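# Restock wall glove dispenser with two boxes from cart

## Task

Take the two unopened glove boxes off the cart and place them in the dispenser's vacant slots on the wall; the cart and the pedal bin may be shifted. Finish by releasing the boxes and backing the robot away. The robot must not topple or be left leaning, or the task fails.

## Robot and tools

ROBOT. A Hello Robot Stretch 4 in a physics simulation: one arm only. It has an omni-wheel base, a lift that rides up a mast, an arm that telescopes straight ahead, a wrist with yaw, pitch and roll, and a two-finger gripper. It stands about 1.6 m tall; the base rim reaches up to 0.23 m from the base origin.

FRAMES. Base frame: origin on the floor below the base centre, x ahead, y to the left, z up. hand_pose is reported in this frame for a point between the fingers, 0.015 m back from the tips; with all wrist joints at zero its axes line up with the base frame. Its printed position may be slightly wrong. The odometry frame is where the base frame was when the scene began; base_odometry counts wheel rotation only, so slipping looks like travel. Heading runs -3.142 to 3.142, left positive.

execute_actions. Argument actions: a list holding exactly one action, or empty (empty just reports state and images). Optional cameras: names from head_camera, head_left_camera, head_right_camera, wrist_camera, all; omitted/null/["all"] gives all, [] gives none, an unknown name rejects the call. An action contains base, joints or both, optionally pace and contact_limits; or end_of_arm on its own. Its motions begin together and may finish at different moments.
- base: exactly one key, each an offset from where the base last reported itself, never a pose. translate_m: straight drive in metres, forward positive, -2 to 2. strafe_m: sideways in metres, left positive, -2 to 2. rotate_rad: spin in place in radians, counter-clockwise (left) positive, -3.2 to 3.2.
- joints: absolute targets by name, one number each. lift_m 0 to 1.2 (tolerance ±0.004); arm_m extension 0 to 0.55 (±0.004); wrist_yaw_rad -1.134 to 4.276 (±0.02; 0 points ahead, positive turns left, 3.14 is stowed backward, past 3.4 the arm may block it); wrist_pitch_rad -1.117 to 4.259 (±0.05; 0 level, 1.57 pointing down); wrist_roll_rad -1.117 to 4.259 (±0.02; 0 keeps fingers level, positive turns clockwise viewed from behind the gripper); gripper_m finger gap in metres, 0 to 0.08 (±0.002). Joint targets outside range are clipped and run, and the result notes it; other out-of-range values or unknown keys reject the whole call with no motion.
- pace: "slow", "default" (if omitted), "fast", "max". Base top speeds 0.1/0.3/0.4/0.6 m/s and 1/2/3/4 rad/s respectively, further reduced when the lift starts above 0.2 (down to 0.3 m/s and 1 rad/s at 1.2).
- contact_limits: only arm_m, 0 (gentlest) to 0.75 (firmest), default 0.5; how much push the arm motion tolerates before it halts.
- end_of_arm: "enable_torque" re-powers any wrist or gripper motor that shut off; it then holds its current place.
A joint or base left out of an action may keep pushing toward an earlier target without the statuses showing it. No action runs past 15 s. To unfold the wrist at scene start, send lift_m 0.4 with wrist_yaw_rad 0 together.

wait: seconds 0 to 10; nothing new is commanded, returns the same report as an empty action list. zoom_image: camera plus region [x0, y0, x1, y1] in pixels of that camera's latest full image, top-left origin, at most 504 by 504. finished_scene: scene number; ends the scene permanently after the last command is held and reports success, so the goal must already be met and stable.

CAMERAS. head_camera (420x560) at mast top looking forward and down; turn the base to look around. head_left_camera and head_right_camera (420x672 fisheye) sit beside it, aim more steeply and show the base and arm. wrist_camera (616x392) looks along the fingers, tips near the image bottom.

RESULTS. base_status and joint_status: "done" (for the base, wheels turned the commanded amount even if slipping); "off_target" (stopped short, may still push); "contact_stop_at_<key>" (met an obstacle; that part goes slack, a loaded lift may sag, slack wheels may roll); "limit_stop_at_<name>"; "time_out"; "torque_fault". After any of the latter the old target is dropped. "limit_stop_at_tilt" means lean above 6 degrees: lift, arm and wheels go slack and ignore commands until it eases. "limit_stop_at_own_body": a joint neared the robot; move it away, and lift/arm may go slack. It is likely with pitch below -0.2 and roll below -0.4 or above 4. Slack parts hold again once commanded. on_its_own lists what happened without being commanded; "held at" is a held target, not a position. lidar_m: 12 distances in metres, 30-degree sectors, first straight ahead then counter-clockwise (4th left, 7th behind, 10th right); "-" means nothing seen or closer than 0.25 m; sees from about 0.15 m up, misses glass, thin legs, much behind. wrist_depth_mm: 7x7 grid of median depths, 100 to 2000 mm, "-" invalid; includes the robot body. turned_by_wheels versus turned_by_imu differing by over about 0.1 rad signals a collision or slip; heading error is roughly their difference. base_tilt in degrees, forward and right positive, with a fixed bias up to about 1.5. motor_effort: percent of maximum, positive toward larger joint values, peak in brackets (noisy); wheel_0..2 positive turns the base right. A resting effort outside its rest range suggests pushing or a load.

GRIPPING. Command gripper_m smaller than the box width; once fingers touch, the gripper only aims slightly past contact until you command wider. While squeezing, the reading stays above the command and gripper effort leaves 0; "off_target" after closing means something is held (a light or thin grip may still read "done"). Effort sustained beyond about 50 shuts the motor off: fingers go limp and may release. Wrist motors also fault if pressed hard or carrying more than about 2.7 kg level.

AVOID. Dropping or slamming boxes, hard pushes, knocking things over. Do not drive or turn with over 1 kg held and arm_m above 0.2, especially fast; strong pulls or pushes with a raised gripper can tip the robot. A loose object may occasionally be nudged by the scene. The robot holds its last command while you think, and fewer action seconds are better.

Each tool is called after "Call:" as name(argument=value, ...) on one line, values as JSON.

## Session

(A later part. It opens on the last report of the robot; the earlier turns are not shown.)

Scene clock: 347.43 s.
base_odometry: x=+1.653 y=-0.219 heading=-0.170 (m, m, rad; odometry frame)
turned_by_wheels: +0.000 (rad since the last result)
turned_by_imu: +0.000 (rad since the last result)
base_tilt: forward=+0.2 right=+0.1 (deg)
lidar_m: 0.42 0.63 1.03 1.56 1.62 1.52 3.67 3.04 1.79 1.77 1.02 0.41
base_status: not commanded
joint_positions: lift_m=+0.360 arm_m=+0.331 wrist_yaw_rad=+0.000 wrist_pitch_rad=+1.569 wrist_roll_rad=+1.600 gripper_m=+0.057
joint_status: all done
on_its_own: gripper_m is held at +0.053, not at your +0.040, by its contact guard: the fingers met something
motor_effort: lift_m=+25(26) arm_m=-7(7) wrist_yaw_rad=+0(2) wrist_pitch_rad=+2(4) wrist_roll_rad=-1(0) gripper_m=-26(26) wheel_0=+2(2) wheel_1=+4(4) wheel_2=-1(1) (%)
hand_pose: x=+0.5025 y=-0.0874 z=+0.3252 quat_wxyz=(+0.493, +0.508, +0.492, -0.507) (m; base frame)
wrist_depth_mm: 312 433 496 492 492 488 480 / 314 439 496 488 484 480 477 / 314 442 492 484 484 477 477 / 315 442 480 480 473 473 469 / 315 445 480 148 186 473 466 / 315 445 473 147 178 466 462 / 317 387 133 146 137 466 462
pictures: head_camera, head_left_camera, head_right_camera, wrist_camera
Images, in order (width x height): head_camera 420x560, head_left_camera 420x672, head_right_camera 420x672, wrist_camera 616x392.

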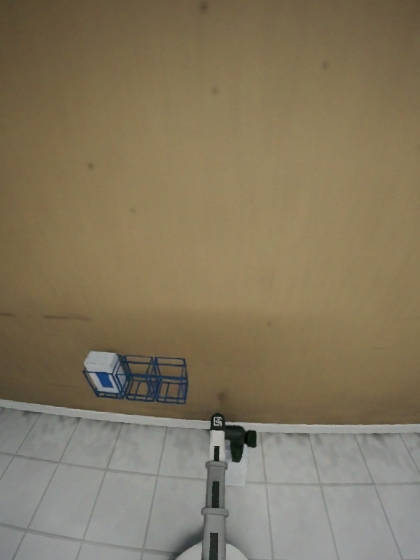

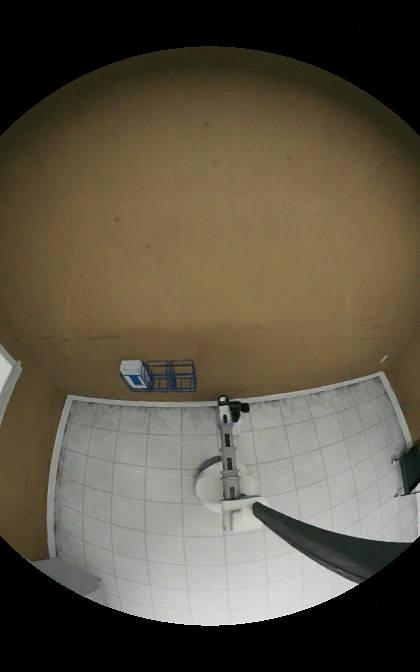

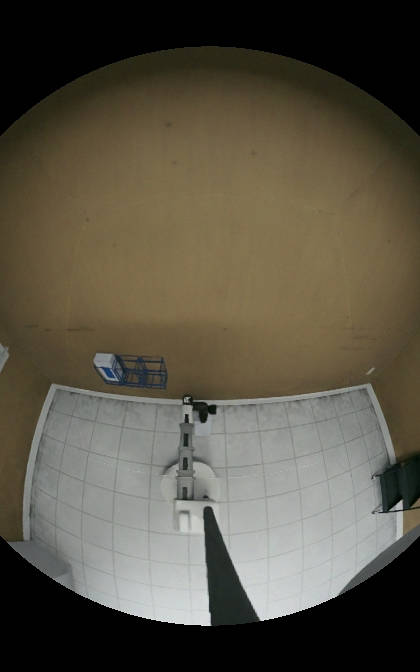

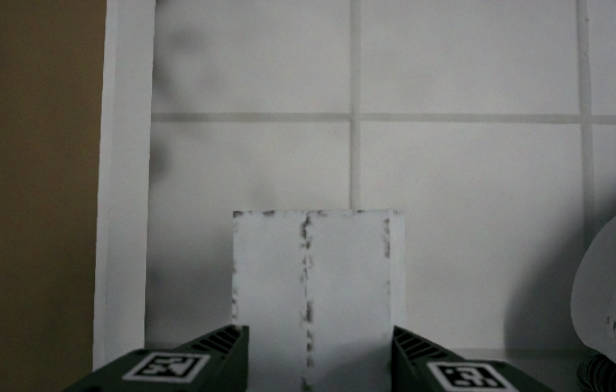

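Call:
execute_actions(actions=[{"joints":{"lift_m":0.30,"wrist_pitch_rad":1.31}}], cameras=[])

Call:
execute_actions(actions=[{"joints":{"lift_m":0.263},"pace":"slow"}], cameras=[])

Call:
execute_actions(actions=[{"joints":{"gripper_m":0.08}}], cameras=[])

Call:
execute_actions(actions=[{"joints":{"lift_m":0.35}}], cameras=[])

Call:
execute_actions(actions=[{"joints":{"wrist_pitch_rad":1.57,"wrist_yaw_rad":0.5,"wrist_roll_rad":-1.04,"arm_m":0.33}}])

Scene clock: 362.20 s.
base_odometry: x=+1.653 y=-0.219 heading=-0.170 (m, m, rad; odometry frame)
turned_by_wheels: +0.000 (rad since the last result)
turned_by_imu: +0.000 (rad since the last result)
base_tilt: forward=+0.1 right=+0.1 (deg)
lidar_m: 0.52 0.63 1.05 1.57 1.62 1.52 3.63 3.04 1.78 1.74 1.06 0.75
base_status: not commanded
joint_positions: lift_m=+0.300 arm_m=+0.331 wrist_yaw_rad=+0.000 wrist_pitch_rad=+1.312 wrist_roll_rad=+1.600 gripper_m=+0.057
joint_status: all done
on_its_own: gripper_m is held at +0.053, not at your +0.040, by its contact guard: the fingers met something
motor_effort: lift_m=+20(25) arm_m=-6(6) wrist_yaw_rad=-1(2) wrist_pitch_rad=-7(12) wrist_roll_rad=-1(2) gripper_m=-25(26) wheel_0=+2(2) wheel_1=+4(4) wheel_2=-1(1) (%)
hand_pose: x=+0.5563 y=-0.0874 z=+0.2726 quat_wxyz=(+0.552, +0.568, +0.425, -0.437) (m; base frame)
wrist_depth_mm: 227 301 410 449 418 392 370 / 228 301 415 445 415 389 368 / 228 303 415 442 410 387 366 / 229 300 413 433 404 384 362 / 228 301 375 148 177 379 359 / 228 301 370 147 170 377 359 / 227 264 133 146 138 370 355
pictures: none
No camera images: the call's "cameras" was empty. Leave "cameras" out to get every camera's image.

Scene clock: 363.33 s.
base_odometry: x=+1.653 y=-0.219 heading=-0.170 (m, m, rad; odometry frame)
turned_by_wheels: +0.000 (rad since the last result)
turned_by_imu: +0.000 (rad since the last result)
base_tilt: forward=+0.0 right=+0.1 (deg)
lidar_m: 0.66 0.64 1.03 1.55 1.62 1.50 3.65 3.03 1.79 1.78 1.05 0.72
base_status: not commanded
joint_positions: lift_m=+0.263 arm_m=+0.331 wrist_yaw_rad=+0.000 wrist_pitch_rad=+1.312 wrist_roll_rad=+1.600 gripper_m=+0.057
joint_status: all done
on_its_own: gripper_m is held at +0.053, not at your +0.040, by its contact guard: the fingers met something
motor_effort: lift_m=+18(20) arm_m=-6(6) wrist_yaw_rad=-1(1) wrist_pitch_rad=-7(7) wrist_roll_rad=-1(3) gripper_m=-25(26) wheel_0=+2(2) wheel_1=+4(4) wheel_2=-1(1) (%)
hand_pose: x=+0.5563 y=-0.0874 z=+0.2358 quat_wxyz=(+0.552, +0.568, +0.425, -0.437) (m; base frame)
wrist_depth_mm: 227 298 413 407 379 359 338 / 228 300 415 407 377 353 336 / 228 300 410 402 375 355 336 / 227 300 410 402 373 351 330 / 227 301 362 148 175 347 329 / 227 297 364 146 167 347 327 / 226 263 133 145 137 338 324
pictures: none
No camera images: the call's "cameras" was empty. Leave "cameras" out to get every camera's image.

Scene clock: 364.27 s.
base_odometry: x=+1.653 y=-0.219 heading=-0.170 (m, m, rad; odometry frame)
turned_by_wheels: +0.000 (rad since the last result)
turned_by_imu: +0.000 (rad since the last result)
base_tilt: forward=+0.0 right=+0.1 (deg)
lidar_m: 0.63 0.65 1.06 1.55 1.60 1.52 3.67 3.02 1.80 1.76 1.02 0.75
base_status: not commanded
joint_positions: lift_m=+0.263 arm_m=+0.331 wrist_yaw_rad=+0.000 wrist_pitch_rad=+1.311 wrist_roll_rad=+1.600 gripper_m=+0.080
joint_status: all done
motor_effort: lift_m=+18(18) arm_m=-6(6) wrist_yaw_rad=-1(2) wrist_pitch_rad=-4(7) wrist_roll_rad=-1(0) gripper_m=+3(22) wheel_0=+2(2) wheel_1=+4(4) wheel_2=-1(1) (%)
hand_pose: x=+0.5565 y=-0.0874 z=+0.2358 quat_wxyz=(+0.552, +0.568, +0.425, -0.437) (m; base frame)
wrist_depth_mm: 226 298 410 410 384 357 340 / 226 300 413 407 382 355 336 / 227 300 407 404 377 355 336 / 227 300 410 402 373 347 330 / 227 300 359 148 142 347 329 / 227 300 343 147 142 345 330 / 227 109 150 146 139 128 324
pictures: none
No camera images: the call's "cameras" was empty. Leave "cameras" out to get every camera's image.

Scene clock: 365.63 s.
base_odometry: x=+1.653 y=-0.219 heading=-0.170 (m, m, rad; odometry frame)
turned_by_wheels: +0.000 (rad since the last result)
turned_by_imu: +0.000 (rad since the last result)
base_tilt: forward=+0.1 right=+0.1 (deg)
lidar_m: 0.51 0.66 1.05 1.56 1.63 1.52 3.63 3.03 1.80 1.77 1.03 0.53
base_status: not commanded
joint_positions: lift_m=+0.350 arm_m=+0.331 wrist_yaw_rad=+0.000 wrist_pitch_rad=+1.311 wrist_roll_rad=+1.600 gripper_m=+0.080
joint_status: all done
motor_effort: lift_m=+23(24) arm_m=-6(6) wrist_yaw_rad=-1(2) wrist_pitch_rad=-4(5) wrist_roll_rad=-1(1) gripper_m=+2(2) wheel_0=+2(2) wheel_1=+4(4) wheel_2=-1(1) (%)
hand_pose: x=+0.5566 y=-0.0874 z=+0.3225 quat_wxyz=(+0.552, +0.569, +0.425, -0.437) (m; base frame)
wrist_depth_mm: 227 300 433 504 473 439 418 / 228 300 436 500 462 439 415 / 227 300 436 500 466 436 415 / 228 297 430 492 455 433 407 / 228 300 427 238 229 424 407 / 227 298 421 236 226 424 404 / 226 109 150 236 220 128 394
pictures: none
No camera images: the call's "cameras" was empty. Leave "cameras" out to get every camera's image.

Scene clock: 367.77 s.
base_odometry: x=+1.653 y=-0.219 heading=-0.170 (m, m, rad; odometry frame)
turned_by_wheels: +0.000 (rad since the last result)
turned_by_imu: +0.000 (rad since the last result)
base_tilt: forward=+0.1 right=+0.0 (deg)
lidar_m: 0.49 0.64 1.06 1.56 1.60 1.51 3.67 3.04 1.78 1.76 1.02 0.54
base_status: not commanded
joint_positions: lift_m=+0.350 arm_m=+0.331 wrist_yaw_rad=+0.500 wrist_pitch_rad=+1.570 wrist_roll_rad=-1.040 gripper_m=+0.080
joint_status: all done
motor_effort: lift_m=+23(23) arm_m=-5(5) wrist_yaw_rad=-1(5) wrist_pitch_rad=+1(3) wrist_roll_rad=-1(3) gripper_m=+2(3) wheel_0=+2(2) wheel_1=+4(4) wheel_2=-2(1) (%)
hand_pose: x=+0.5440 y=-0.0766 z=+0.3153 quat_wxyz=(+0.508, -0.492, +0.507, +0.492) (m; base frame)
wrist_depth_mm: 492 492 488 484 480 410 307 / 492 488 484 477 469 410 306 / 488 488 480 480 473 413 307 / 484 480 480 469 469 410 309 / 477 477 473 227 462 407 306 / 477 473 466 225 455 407 307 / 477 109 150 222 220 128 296
pictures: head_camera, head_left_camera, head_right_camera, wrist_camera
Images, in order (width x height): head_camera 420x560, head_left_camera 420x672, head_right_camera 420x672, wrist_camera 616x392.

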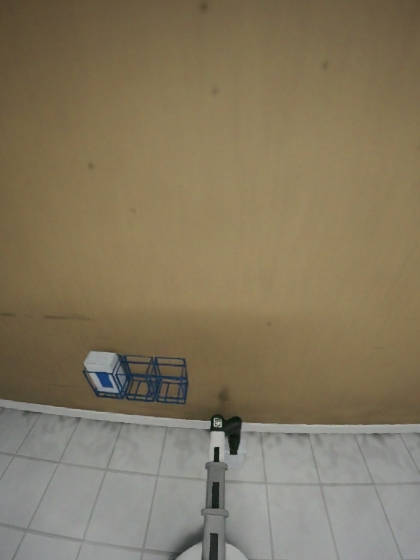

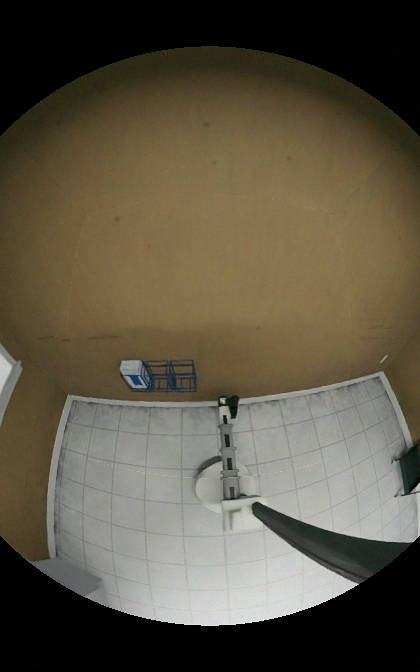

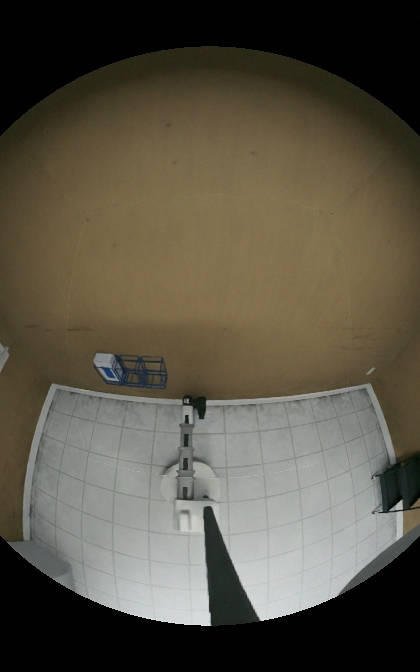

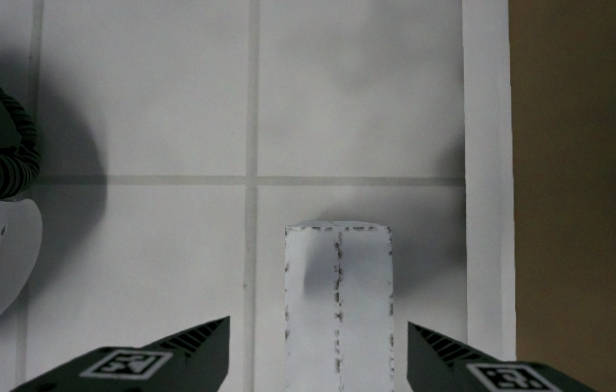

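Call:
execute_actions(actions=[{"base":{"strafe_m":-0.006},"joints":{"arm_m":0.344}}], cameras=[])

Call:
execute_actions(actions=[{"joints":{"lift_m":0.268},"pace":"slow"}], cameras=["wrist_camera"])

Call:
execute_actions(actions=[{"joints":{"gripper_m":0.04}}], cameras=[])

Call:
execute_actions(actions=[{"joints":{"lift_m":0.6,"arm_m":0.25}}], cameras=["wrist_camera"])

Call:
execute_actions(actions=[{"base":{"strafe_m":0.333},"joints":{"lift_m":1.05,"wrist_roll_rad":1.9,"wrist_yaw_rad":0.3}}], cameras=["wrist_camera","head_right_camera"])

Scene clock: 379.63 s.
base_odometry: x=+1.652 y=-0.225 heading=-0.170 (m, m, rad; odometry frame)
turned_by_wheels: +0.000 (rad since the last result)
turned_by_imu: +0.000 (rad since the last result)
base_tilt: forward=-0.1 right=+0.1 (deg)
lidar_m: 0.51 0.63 1.05 1.56 1.60 1.51 3.65 3.01 1.77 1.74 1.03 0.75
base_status: done
joint_positions: lift_m=+0.350 arm_m=+0.343 wrist_yaw_rad=+0.500 wrist_pitch_rad=+1.570 wrist_roll_rad=-1.040 gripper_m=+0.080
joint_status: all done
motor_effort: lift_m=+23(23) arm_m=+7(7) wrist_yaw_rad=+0(1) wrist_pitch_rad=+0(0) wrist_roll_rad=-3(2) gripper_m=+2(1) wheel_0=+1(9) wheel_1=-3(9) wheel_2=+0(1) (%)
hand_pose: x=+0.5558 y=-0.0766 z=+0.3153 quat_wxyz=(+0.508, -0.492, +0.507, +0.492) (m; base frame)
wrist_depth_mm: 496 492 484 484 484 384 287 / 488 488 484 473 473 384 290 / 484 480 477 473 469 387 287 / 484 477 477 466 466 387 289 / 477 477 473 227 462 384 286 / 477 473 466 225 459 382 287 / 473 109 151 224 222 128 278
pictures: none
No camera images: the call's "cameras" was empty. Leave "cameras" out to get every camera's image.

Scene clock: 381.20 s.
base_odometry: x=+1.652 y=-0.225 heading=-0.170 (m, m, rad; odometry frame)
turned_by_wheels: +0.000 (rad since the last result)
turned_by_imu: +0.000 (rad since the last result)
base_tilt: forward=+0.0 right=+0.0 (deg)
lidar_m: 0.54 0.65 1.03 1.57 1.62 1.53 3.68 3.04 1.79 1.73 1.04 0.74
base_status: not commanded
joint_positions: lift_m=+0.268 arm_m=+0.343 wrist_yaw_rad=+0.500 wrist_pitch_rad=+1.570 wrist_roll_rad=-1.040 gripper_m=+0.080
joint_status: all done
motor_effort: lift_m=+18(22) arm_m=+7(7) wrist_yaw_rad=+0(1) wrist_pitch_rad=+0(0) wrist_roll_rad=-2(3) gripper_m=+2(0) wheel_0=+1(1) wheel_1=-3(3) wheel_2=+0(0) (%)
hand_pose: x=+0.5558 y=-0.0766 z=+0.2338 quat_wxyz=(+0.508, -0.492, +0.507, +0.492) (m; base frame)
wrist_depth_mm: 407 402 399 402 394 384 287 / 404 404 402 392 389 384 287 / 402 404 392 392 387 384 286 / 402 394 392 389 382 377 285 / 394 392 389 145 145 375 283 / 392 384 387 144 144 373 282 / 389 109 144 143 142 128 278
pictures: wrist_camera
Images, in order (width x height): wrist_camera 616x392.

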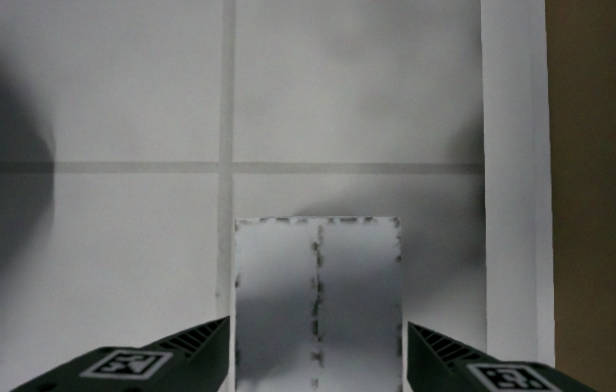

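Scene clock: 382.20 s.
base_odometry: x=+1.652 y=-0.225 heading=-0.170 (m, m, rad; odometry frame)
turned_by_wheels: +0.000 (rad since the last result)
turned_by_imu: +0.000 (rad since the last result)
base_tilt: forward=+0.0 right=+0.1 (deg)
lidar_m: 0.53 0.66 1.02 1.57 1.63 1.52 3.67 3.00 1.77 1.75 1.04 0.76
base_status: not commanded
joint_positions: lift_m=+0.268 arm_m=+0.343 wrist_yaw_rad=+0.500 wrist_pitch_rad=+1.570 wrist_roll_rad=-1.040 gripper_m=+0.057
joint_status: gripper_m off_target (ended at +0.057, target +0.040)
on_its_own: gripper_m is held at +0.053, not at your +0.040, by its contact guard: the fingers met something
motor_effort: lift_m=+18(18) arm_m=+6(7) wrist_yaw_rad=+1(1) wrist_pitch_rad=+0(0) wrist_roll_rad=-2(2) gripper_m=-26(24) wheel_0=+1(1) wheel_1=-3(3) wheel_2=+0(0) (%)
hand_pose: x=+0.5558 y=-0.0766 z=+0.2338 quat_wxyz=(+0.508, -0.492, +0.507, +0.492) (m; base frame)
wrist_depth_mm: 410 402 404 397 394 384 287 / 404 402 399 397 389 382 287 / 402 399 397 392 389 384 287 / 399 394 392 387 382 379 285 / 392 392 389 146 145 375 283 / 394 389 382 144 144 375 281 / 389 384 133 143 141 327 277
pictures: none
No camera images: the call's "cameras" was empty. Leave "cameras" out to get every camera's image.

Scene clock: 384.60 s.
base_odometry: x=+1.652 y=-0.225 heading=-0.170 (m, m, rad; odometry frame)
turned_by_wheels: +0.000 (rad since the last result)
turned_by_imu: +0.000 (rad since the last result)
base_tilt: forward=+0.1 right=+0.0 (deg)
lidar_m: 0.41 0.66 1.04 1.56 1.64 1.52 3.65 3.04 1.80 1.75 1.02 0.43
base_status: not commanded
joint_positions: lift_m=+0.600 arm_m=+0.251 wrist_yaw_rad=+0.500 wrist_pitch_rad=+1.570 wrist_roll_rad=-1.040 gripper_m=+0.057
joint_status: all done
on_its_own: gripper_m is held at +0.053, not at your +0.040, by its contact guard: the fingers met something
motor_effort: lift_m=+25(25) arm_m=-6(8) wrist_yaw_rad=+0(1) wrist_pitch_rad=-1(1) wrist_roll_rad=-3(3) gripper_m=-27(28) wheel_0=+1(1) wheel_1=-3(3) wheel_2=+0(0) (%)
hand_pose: x=+0.4641 y=-0.0766 z=+0.5652 quat_wxyz=(+0.508, -0.492, +0.507, +0.492) (m; base frame)
wrist_depth_mm: 768 768 759 741 741 634 424 / 530 759 732 750 732 621 424 / 525 574 741 732 715 634 427 / 525 530 723 723 715 627 427 / 517 525 723 145 144 615 427 / 517 723 723 145 143 615 421 / 732 723 133 144 141 544 418
pictures: wrist_camera
Images, in order (width x height): wrist_camera 616x392.

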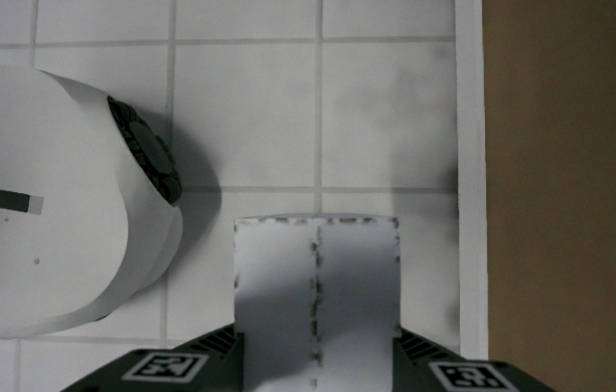

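Scene clock: 387.40 s.
base_odometry: x=+1.708 y=+0.103 heading=-0.170 (m, m, rad; odometry frame)
turned_by_wheels: +0.000 (rad since the last result)
turned_by_imu: +0.001 (rad since the last result)
base_tilt: forward=+0.0 right=+0.0 (deg)
lidar_m: 0.39 0.65 1.05 1.23 1.33 1.32 2.71 3.51 2.14 2.09 1.01 0.42
base_status: done
joint_positions: lift_m=+1.050 arm_m=+0.251 wrist_yaw_rad=+0.300 wrist_pitch_rad=+1.570 wrist_roll_rad=+1.900 gripper_m=+0.057
joint_status: all done
on_its_own: gripper_m is held at +0.053, not at your +0.040, by its contact guard: the fingers met something
motor_effort: lift_m=+25(23) arm_m=-6(6) wrist_yaw_rad=-2(7) wrist_pitch_rad=-1(1) wrist_roll_rad=-2(5) gripper_m=-27(27) wheel_0=-1(10) wheel_1=+1(11) wheel_2=+0(1) (%)
hand_pose: x=+0.4480 y=-0.0835 z=+1.0152 quat_wxyz=(+0.493, +0.507, +0.493, -0.507) (m; base frame)
wrist_depth_mm: 387 574 1098 1229 1229 1205 1205 / 392 569 1118 1229 1205 1205 1205 / 389 574 1118 1205 1229 1182 1182 / 392 544 1098 1182 1160 1078 1182 / 394 549 676 146 145 946 946 / 392 549 640 144 144 946 1160 / 394 484 133 143 141 946 1118
pictures: head_right_camera, wrist_camera
Images, in order (width x height): head_right_camera 420x672, wrist_camera 616x392.

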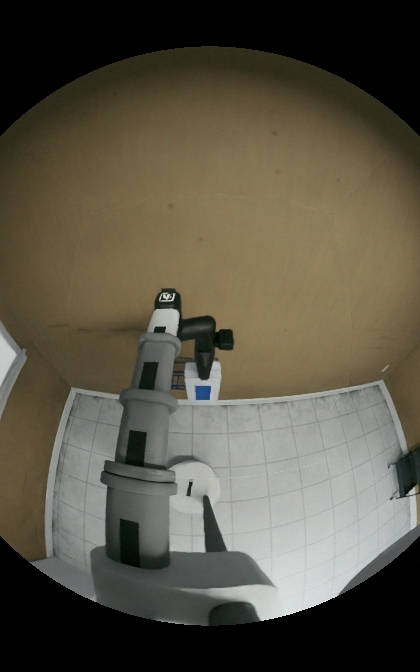

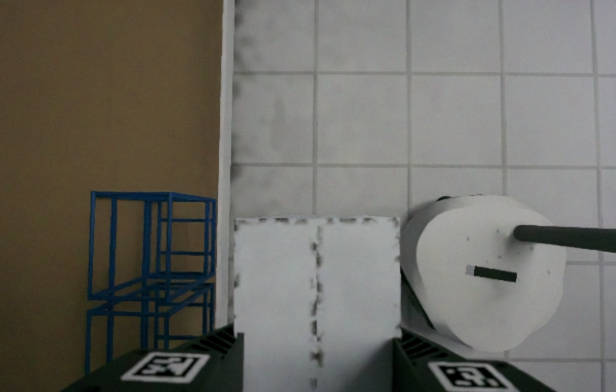

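Call:
execute_actions(actions=[{"joints":{"arm_m":0.445,"wrist_pitch_rad":1.5},"pace":"slow","contact_limits":{"arm_m":0.2}}], cameras=["wrist_camera","head_right_camera"])

Call:
zoom_image(camera="head_right_camera", region=[130,300,250,400])

Scene clock: 397.77 s.
base_odometry: x=+1.708 y=+0.103 heading=-0.170 (m, m, rad; odometry frame)
turned_by_wheels: +0.000 (rad since the last result)
turned_by_imu: +0.000 (rad since the last result)
base_tilt: forward=+0.0 right=+0.0 (deg)
lidar_m: 0.61 0.64 1.04 1.23 1.32 1.31 2.71 3.49 2.11 2.07 1.03 0.74
base_status: not commanded
joint_positions: lift_m=+1.050 arm_m=+0.444 wrist_yaw_rad=+0.300 wrist_pitch_rad=+1.501 wrist_roll_rad=+1.900 gripper_m=+0.057
joint_status: all done
on_its_own: gripper_m is held at +0.053, not at your +0.040, by its contact guard: the fingers met something
motor_effort: lift_m=+24(25) arm_m=+7(7) wrist_yaw_rad=-2(2) wrist_pitch_rad=-3(7) wrist_roll_rad=-1(1) gripper_m=-29(28) wheel_0=-1(1) wheel_1=+2(2) wheel_2=+0(0) (%)
contact_limits: arm_m 0.2
hand_pose: x=+0.6548 y=-0.0791 z=+1.0157 quat_wxyz=(+0.504, +0.529, +0.481, -0.485) (m; base frame)
wrist_depth_mm: 117 166 287 1025 1182 1182 1138 / 117 167 289 1042 1160 1160 1118 / 118 168 290 1042 1160 1138 1138 / 118 168 290 609 1182 1138 946 / 118 169 241 145 145 1118 917 / 118 169 242 144 143 1118 917 / 118 142 133 144 141 1098 1078
pictures: head_right_camera, wrist_camera
Images, in order (width x height): head_right_camera 420x672, wrist_camera 616x392.

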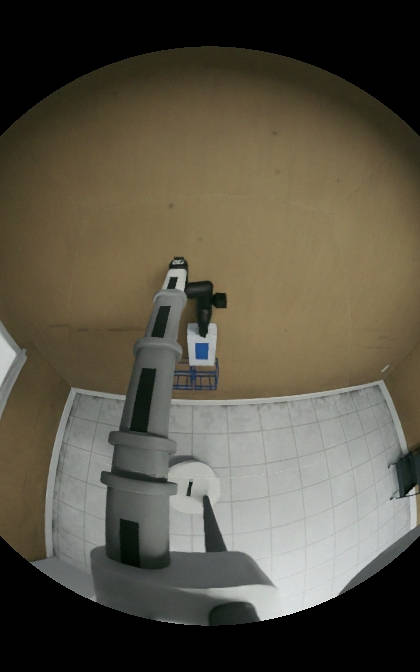

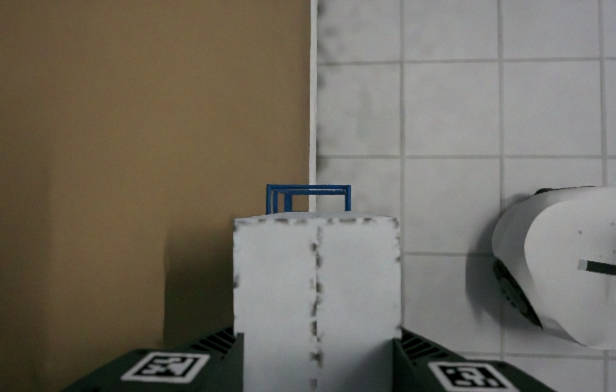

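Region (130, 300, 250, 400) of head_right_camera's 420x672 image, scaled by 4.200, with more detail than that image has.

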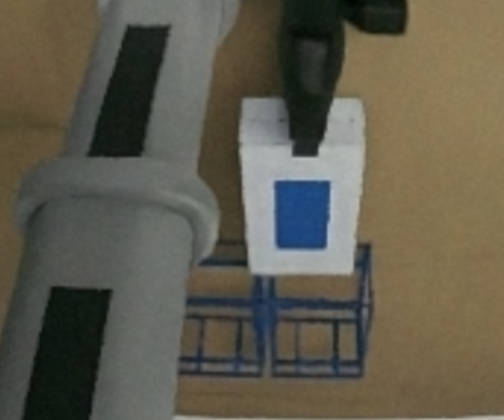

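Call:
execute_actions(actions=[{"base":{"strafe_m":-0.011},"joints":{"arm_m":0.45,"lift_m":0.99},"pace":"slow","contact_limits":{"arm_m":0.2}}], cameras=["wrist_camera","head_right_camera"])

Call:
zoom_image(camera="head_right_camera", region=[130,300,250,400])

Scene clock: 405.07 s.
base_odometry: x=+1.707 y=+0.093 heading=-0.170 (m, m, rad; odometry frame)
turned_by_wheels: +0.000 (rad since the last result)
turned_by_imu: -0.001 (rad since the last result)
base_tilt: forward=+0.0 right=+0.0 (deg)
lidar_m: 0.57 0.64 1.06 1.25 1.33 1.33 2.77 3.51 2.12 2.07 1.02 0.74
base_status: done
joint_positions: lift_m=+0.990 arm_m=+0.449 wrist_yaw_rad=+0.300 wrist_pitch_rad=+1.501 wrist_roll_rad=+1.900 gripper_m=+0.057
joint_status: all done
on_its_own: gripper_m is held at +0.053, not at your +0.040, by its contact guard: the fingers met something
motor_effort: lift_m=+20(25) arm_m=+7(7) wrist_yaw_rad=+0(1) wrist_pitch_rad=-3(3) wrist_roll_rad=+0(1) gripper_m=-27(27) wheel_0=+1(7) wheel_1=-5(8) wheel_2=+0(1) (%)
contact_limits: arm_m 0.2
hand_pose: x=+0.6598 y=-0.0791 z=+0.9561 quat_wxyz=(+0.504, +0.529, +0.481, -0.485) (m; base frame)
wrist_depth_mm: 113 158 272 976 1118 1098 1098 / 113 158 273 991 1098 1098 1060 / 114 158 274 976 1118 1118 1060 / 114 159 273 564 1118 1098 931 / 114 159 228 145 145 1078 831 / 114 159 229 144 144 1078 842 / 111 135 133 144 141 1060 1042
pictures: head_right_camera, wrist_camera
Images, in order (width x height): head_right_camera 420x672, wrist_camera 616x392.

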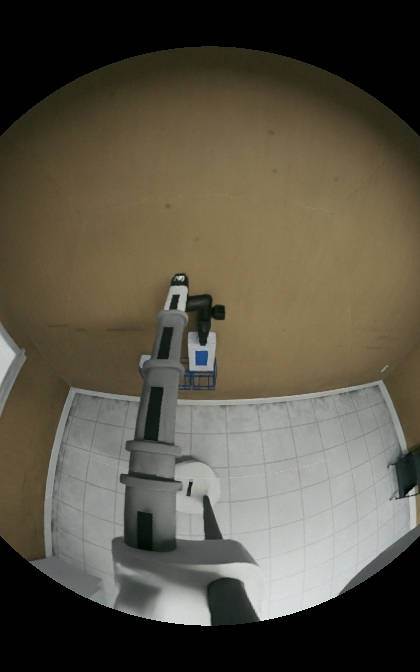

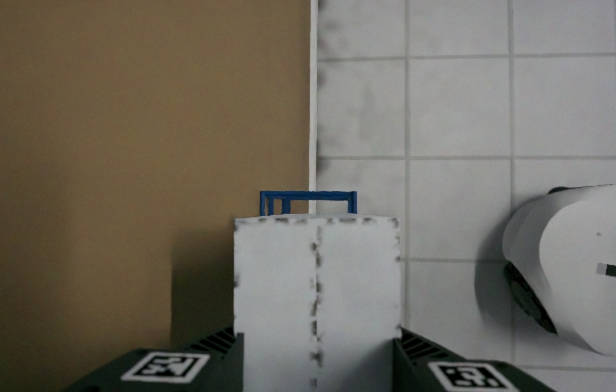

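Region (130, 300, 250, 400) of head_right_camera's 420x672 image, scaled by 4.200, with more detail than that image has.

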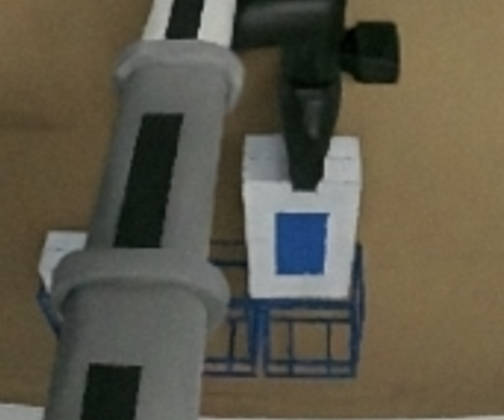

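Call:
execute_actions(actions=[{"base":{"strafe_m":-0.009},"joints":{"arm_m":0.456},"pace":"slow","contact_limits":{"arm_m":0.2}}], cameras=[])

Call:
execute_actions(actions=[{"joints":{"lift_m":0.95},"pace":"slow"}], cameras=["wrist_camera","head_right_camera"])

Call:
zoom_image(camera="head_right_camera", region=[130,300,250,400])

Scene clock: 413.40 s.
base_odometry: x=+1.705 y=+0.084 heading=-0.170 (m, m, rad; odometry frame)
turned_by_wheels: +0.000 (rad since the last result)
turned_by_imu: +0.000 (rad since the last result)
base_tilt: forward=+0.0 right=+0.0 (deg)
lidar_m: 0.61 0.63 1.04 1.25 1.34 1.33 2.80 3.49 2.10 2.04 1.04 0.75
base_status: done
joint_positions: lift_m=+0.990 arm_m=+0.455 wrist_yaw_rad=+0.300 wrist_pitch_rad=+1.501 wrist_roll_rad=+1.900 gripper_m=+0.057
joint_status: all done
on_its_own: gripper_m is held at +0.053, not at your +0.040, by its contact guard: the fingers met something
motor_effort: lift_m=+20(20) arm_m=+7(7) wrist_yaw_rad=-1(1) wrist_pitch_rad=-3(3) wrist_roll_rad=+0(0) gripper_m=-27(27) wheel_0=+3(6) wheel_1=-4(8) wheel_2=+0(2) (%)
contact_limits: arm_m 0.2
hand_pose: x=+0.6658 y=-0.0791 z=+0.9561 quat_wxyz=(+0.504, +0.529, +0.481, -0.485) (m; base frame)
wrist_depth_mm: 110 147 254 904 1118 1098 1078 / 111 148 255 931 1118 1098 1060 / 111 149 255 917 1118 1078 1078 / 111 148 257 683 1078 1060 946 / 111 148 213 145 145 1078 854 / 111 148 213 145 144 1060 854 / 108 126 133 143 141 1042 1042
pictures: none
No camera images: the call's "cameras" was empty. Leave "cameras" out to get every camera's image.

Scene clock: 414.83 s.
base_odometry: x=+1.705 y=+0.084 heading=-0.170 (m, m, rad; odometry frame)
turned_by_wheels: +0.000 (rad since the last result)
turned_by_imu: +0.000 (rad since the last result)
base_tilt: forward=+0.0 right=+0.0 (deg)
lidar_m: 0.60 0.65 1.04 1.26 1.34 1.34 2.82 3.47 2.10 2.05 1.04 0.75
base_status: not commanded
joint_positions: lift_m=+0.950 arm_m=+0.455 wrist_yaw_rad=+0.300 wrist_pitch_rad=+1.501 wrist_roll_rad=+1.900 gripper_m=+0.057
joint_status: all done
on_its_own: gripper_m is held at +0.053, not at your +0.040, by its contact guard: the fingers met something
motor_effort: lift_m=+23(22) arm_m=+6(7) wrist_yaw_rad=-1(4) wrist_pitch_rad=-3(9) wrist_roll_rad=-2(1) gripper_m=-27(27) wheel_0=+0(3) wheel_1=-2(4) wheel_2=+0(3) (%)
hand_pose: x=+0.6659 y=-0.0791 z=+0.9159 quat_wxyz=(+0.504, +0.529, +0.481, -0.485) (m; base frame)
wrist_depth_mm: 111 147 257 917 1098 1078 1042 / 111 148 256 917 1098 1042 1042 / 111 148 257 931 1060 1025 1025 / 111 149 258 535 1060 1060 960 / 111 149 213 144 143 1025 798 / 111 149 214 144 143 1025 809 / 109 126 133 143 141 1008 1008
pictures: head_right_camera, wrist_camera
Images, in order (width x height): head_right_camera 420x672, wrist_camera 616x392.

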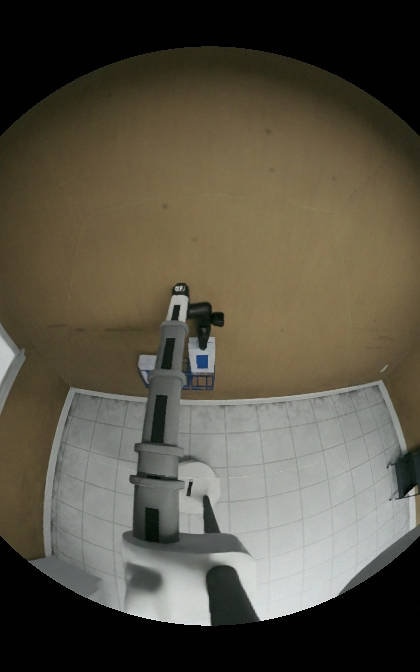

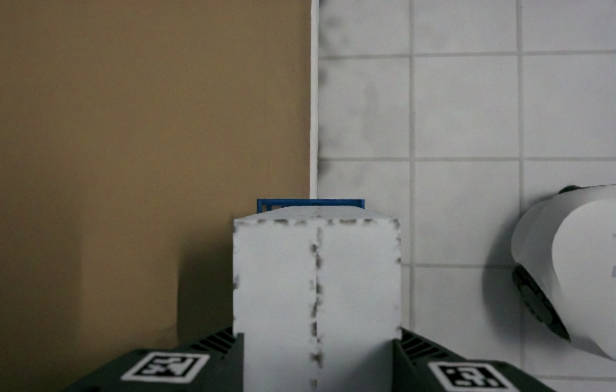

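Region (130, 300, 250, 400) of head_right_camera's 420x672 image, scaled by 4.200, with more detail than that image has.

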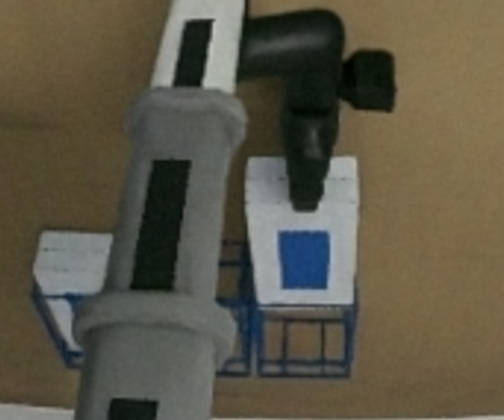

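Call:
execute_actions(actions=[{"joints":{"lift_m":0.87,"arm_m":0.463,"wrist_pitch_rad":1.52},"pace":"slow","contact_limits":{"arm_m":0.2}}], cameras=["wrist_camera","head_right_camera"])

Call:
zoom_image(camera="head_right_camera", region=[130,300,250,400])

Scene clock: 421.23 s.
base_odometry: x=+1.705 y=+0.084 heading=-0.170 (m, m, rad; odometry frame)
turned_by_wheels: +0.000 (rad since the last result)
turned_by_imu: +0.000 (rad since the last result)
base_tilt: forward=+0.1 right=+0.1 (deg)
lidar_m: 0.61 0.64 1.07 1.28 1.35 1.34 2.77 3.46 2.11 2.05 1.03 0.74
base_status: not commanded
joint_positions: lift_m=+0.870 arm_m=+0.462 wrist_yaw_rad=+0.300 wrist_pitch_rad=+1.520 wrist_roll_rad=+1.900 gripper_m=+0.057
joint_status: all done
on_its_own: gripper_m is held at +0.053, not at your +0.040, by its contact guard: the fingers met something
motor_effort: lift_m=+20(22) arm_m=+6(7) wrist_yaw_rad=+1(1) wrist_pitch_rad=-1(3) wrist_roll_rad=-2(1) gripper_m=-26(28) wheel_0=+0(0) wheel_1=-1(2) wheel_2=+0(0) (%)
contact_limits: arm_m 0.2
hand_pose: x=+0.6689 y=-0.0803 z=+0.8358 quat_wxyz=(+0.501, +0.523, +0.484, -0.491) (m; base frame)
wrist_depth_mm: 107 141 249 931 991 976 960 / 108 142 249 917 1008 976 960 / 108 142 252 917 991 976 960 / 108 142 252 554 976 976 960 / 108 143 207 144 143 960 759 / 108 143 207 144 143 946 750 / 108 120 133 143 141 931 931
pictures: head_right_camera, wrist_camera
Images, in order (width x height): head_right_camera 420x672, wrist_camera 616x392.

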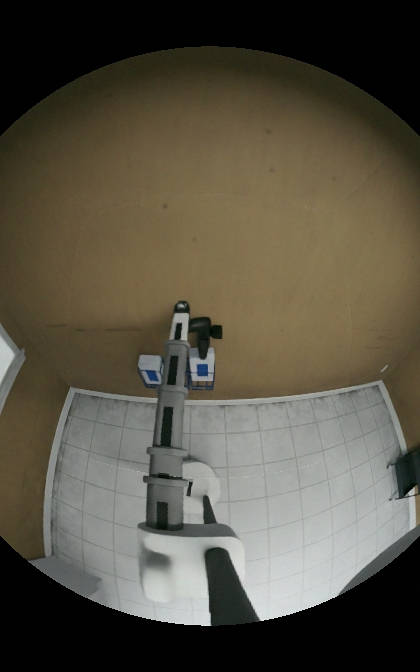

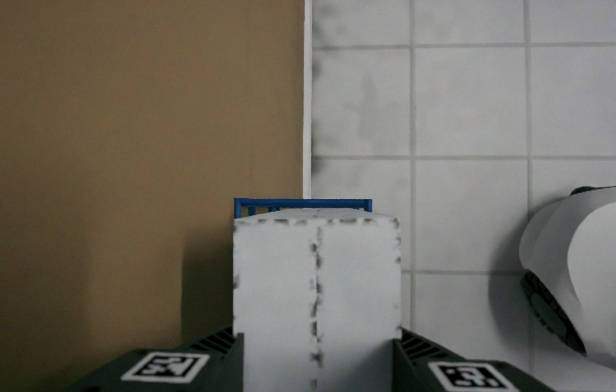

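Region (130, 300, 250, 400) of head_right_camera's 420x672 image, scaled by 4.200, with more detail than that image has.

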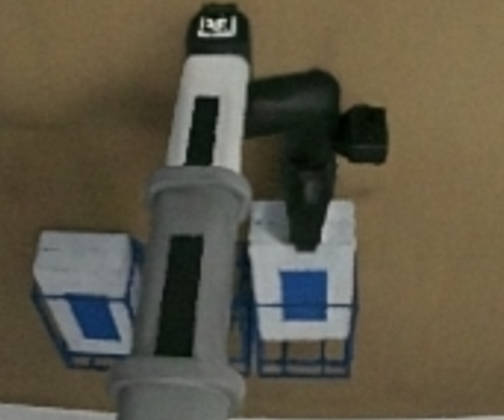

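Call:
execute_actions(actions=[{"joints":{"lift_m":0.79},"pace":"slow"}], cameras=["wrist_camera","head_right_camera"])

Call:
zoom_image(camera="head_right_camera", region=[130,300,250,400])

Scene clock: 426.30 s.
base_odometry: x=+1.705 y=+0.084 heading=-0.170 (m, m, rad; odometry frame)
turned_by_wheels: +0.000 (rad since the last result)
turned_by_imu: +0.000 (rad since the last result)
base_tilt: forward=+0.1 right=+0.1 (deg)
lidar_m: 0.61 0.65 1.05 1.26 1.37 1.34 2.79 3.45 2.11 2.08 1.02 0.74
base_status: not commanded
joint_positions: lift_m=+0.790 arm_m=+0.462 wrist_yaw_rad=+0.300 wrist_pitch_rad=+1.519 wrist_roll_rad=+1.900 gripper_m=+0.057
joint_status: all done
on_its_own: gripper_m is held at +0.053, not at your +0.040, by its contact guard: the fingers met something
motor_effort: lift_m=+19(21) arm_m=+6(7) wrist_yaw_rad=+1(0) wrist_pitch_rad=+2(2) wrist_roll_rad=-1(1) gripper_m=-27(28) wheel_0=+0(0) wheel_1=-2(1) wheel_2=+0(0) (%)
hand_pose: x=+0.6691 y=-0.0803 z=+0.7559 quat_wxyz=(+0.501, +0.523, +0.484, -0.491) (m; base frame)
wrist_depth_mm: 107 140 247 866 931 917 891 / 107 140 249 854 931 904 891 / 107 141 249 866 917 891 878 / 108 142 224 368 917 878 866 / 108 142 206 144 143 891 750 / 108 141 205 144 143 866 759 / 107 119 133 144 141 866 866
pictures: head_right_camera, wrist_camera
Images, in order (width x height): head_right_camera 420x672, wrist_camera 616x392.

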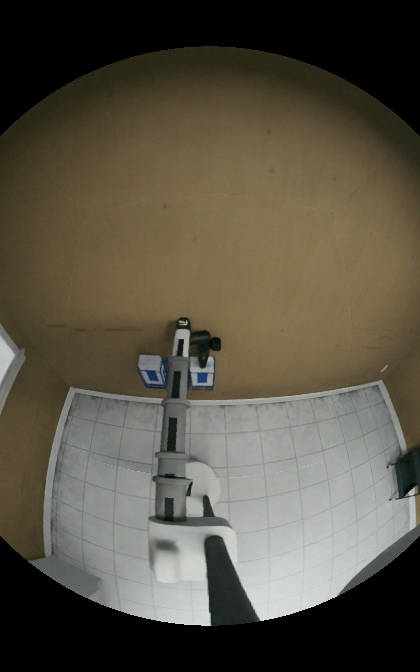

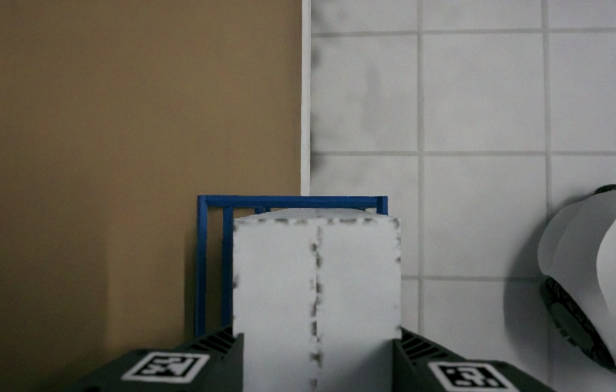

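Region (130, 300, 250, 400) of head_right_camera's 420x672 image, scaled by 4.200, with more detail than that image has.

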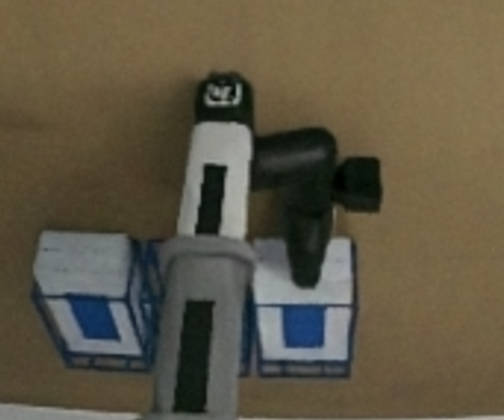

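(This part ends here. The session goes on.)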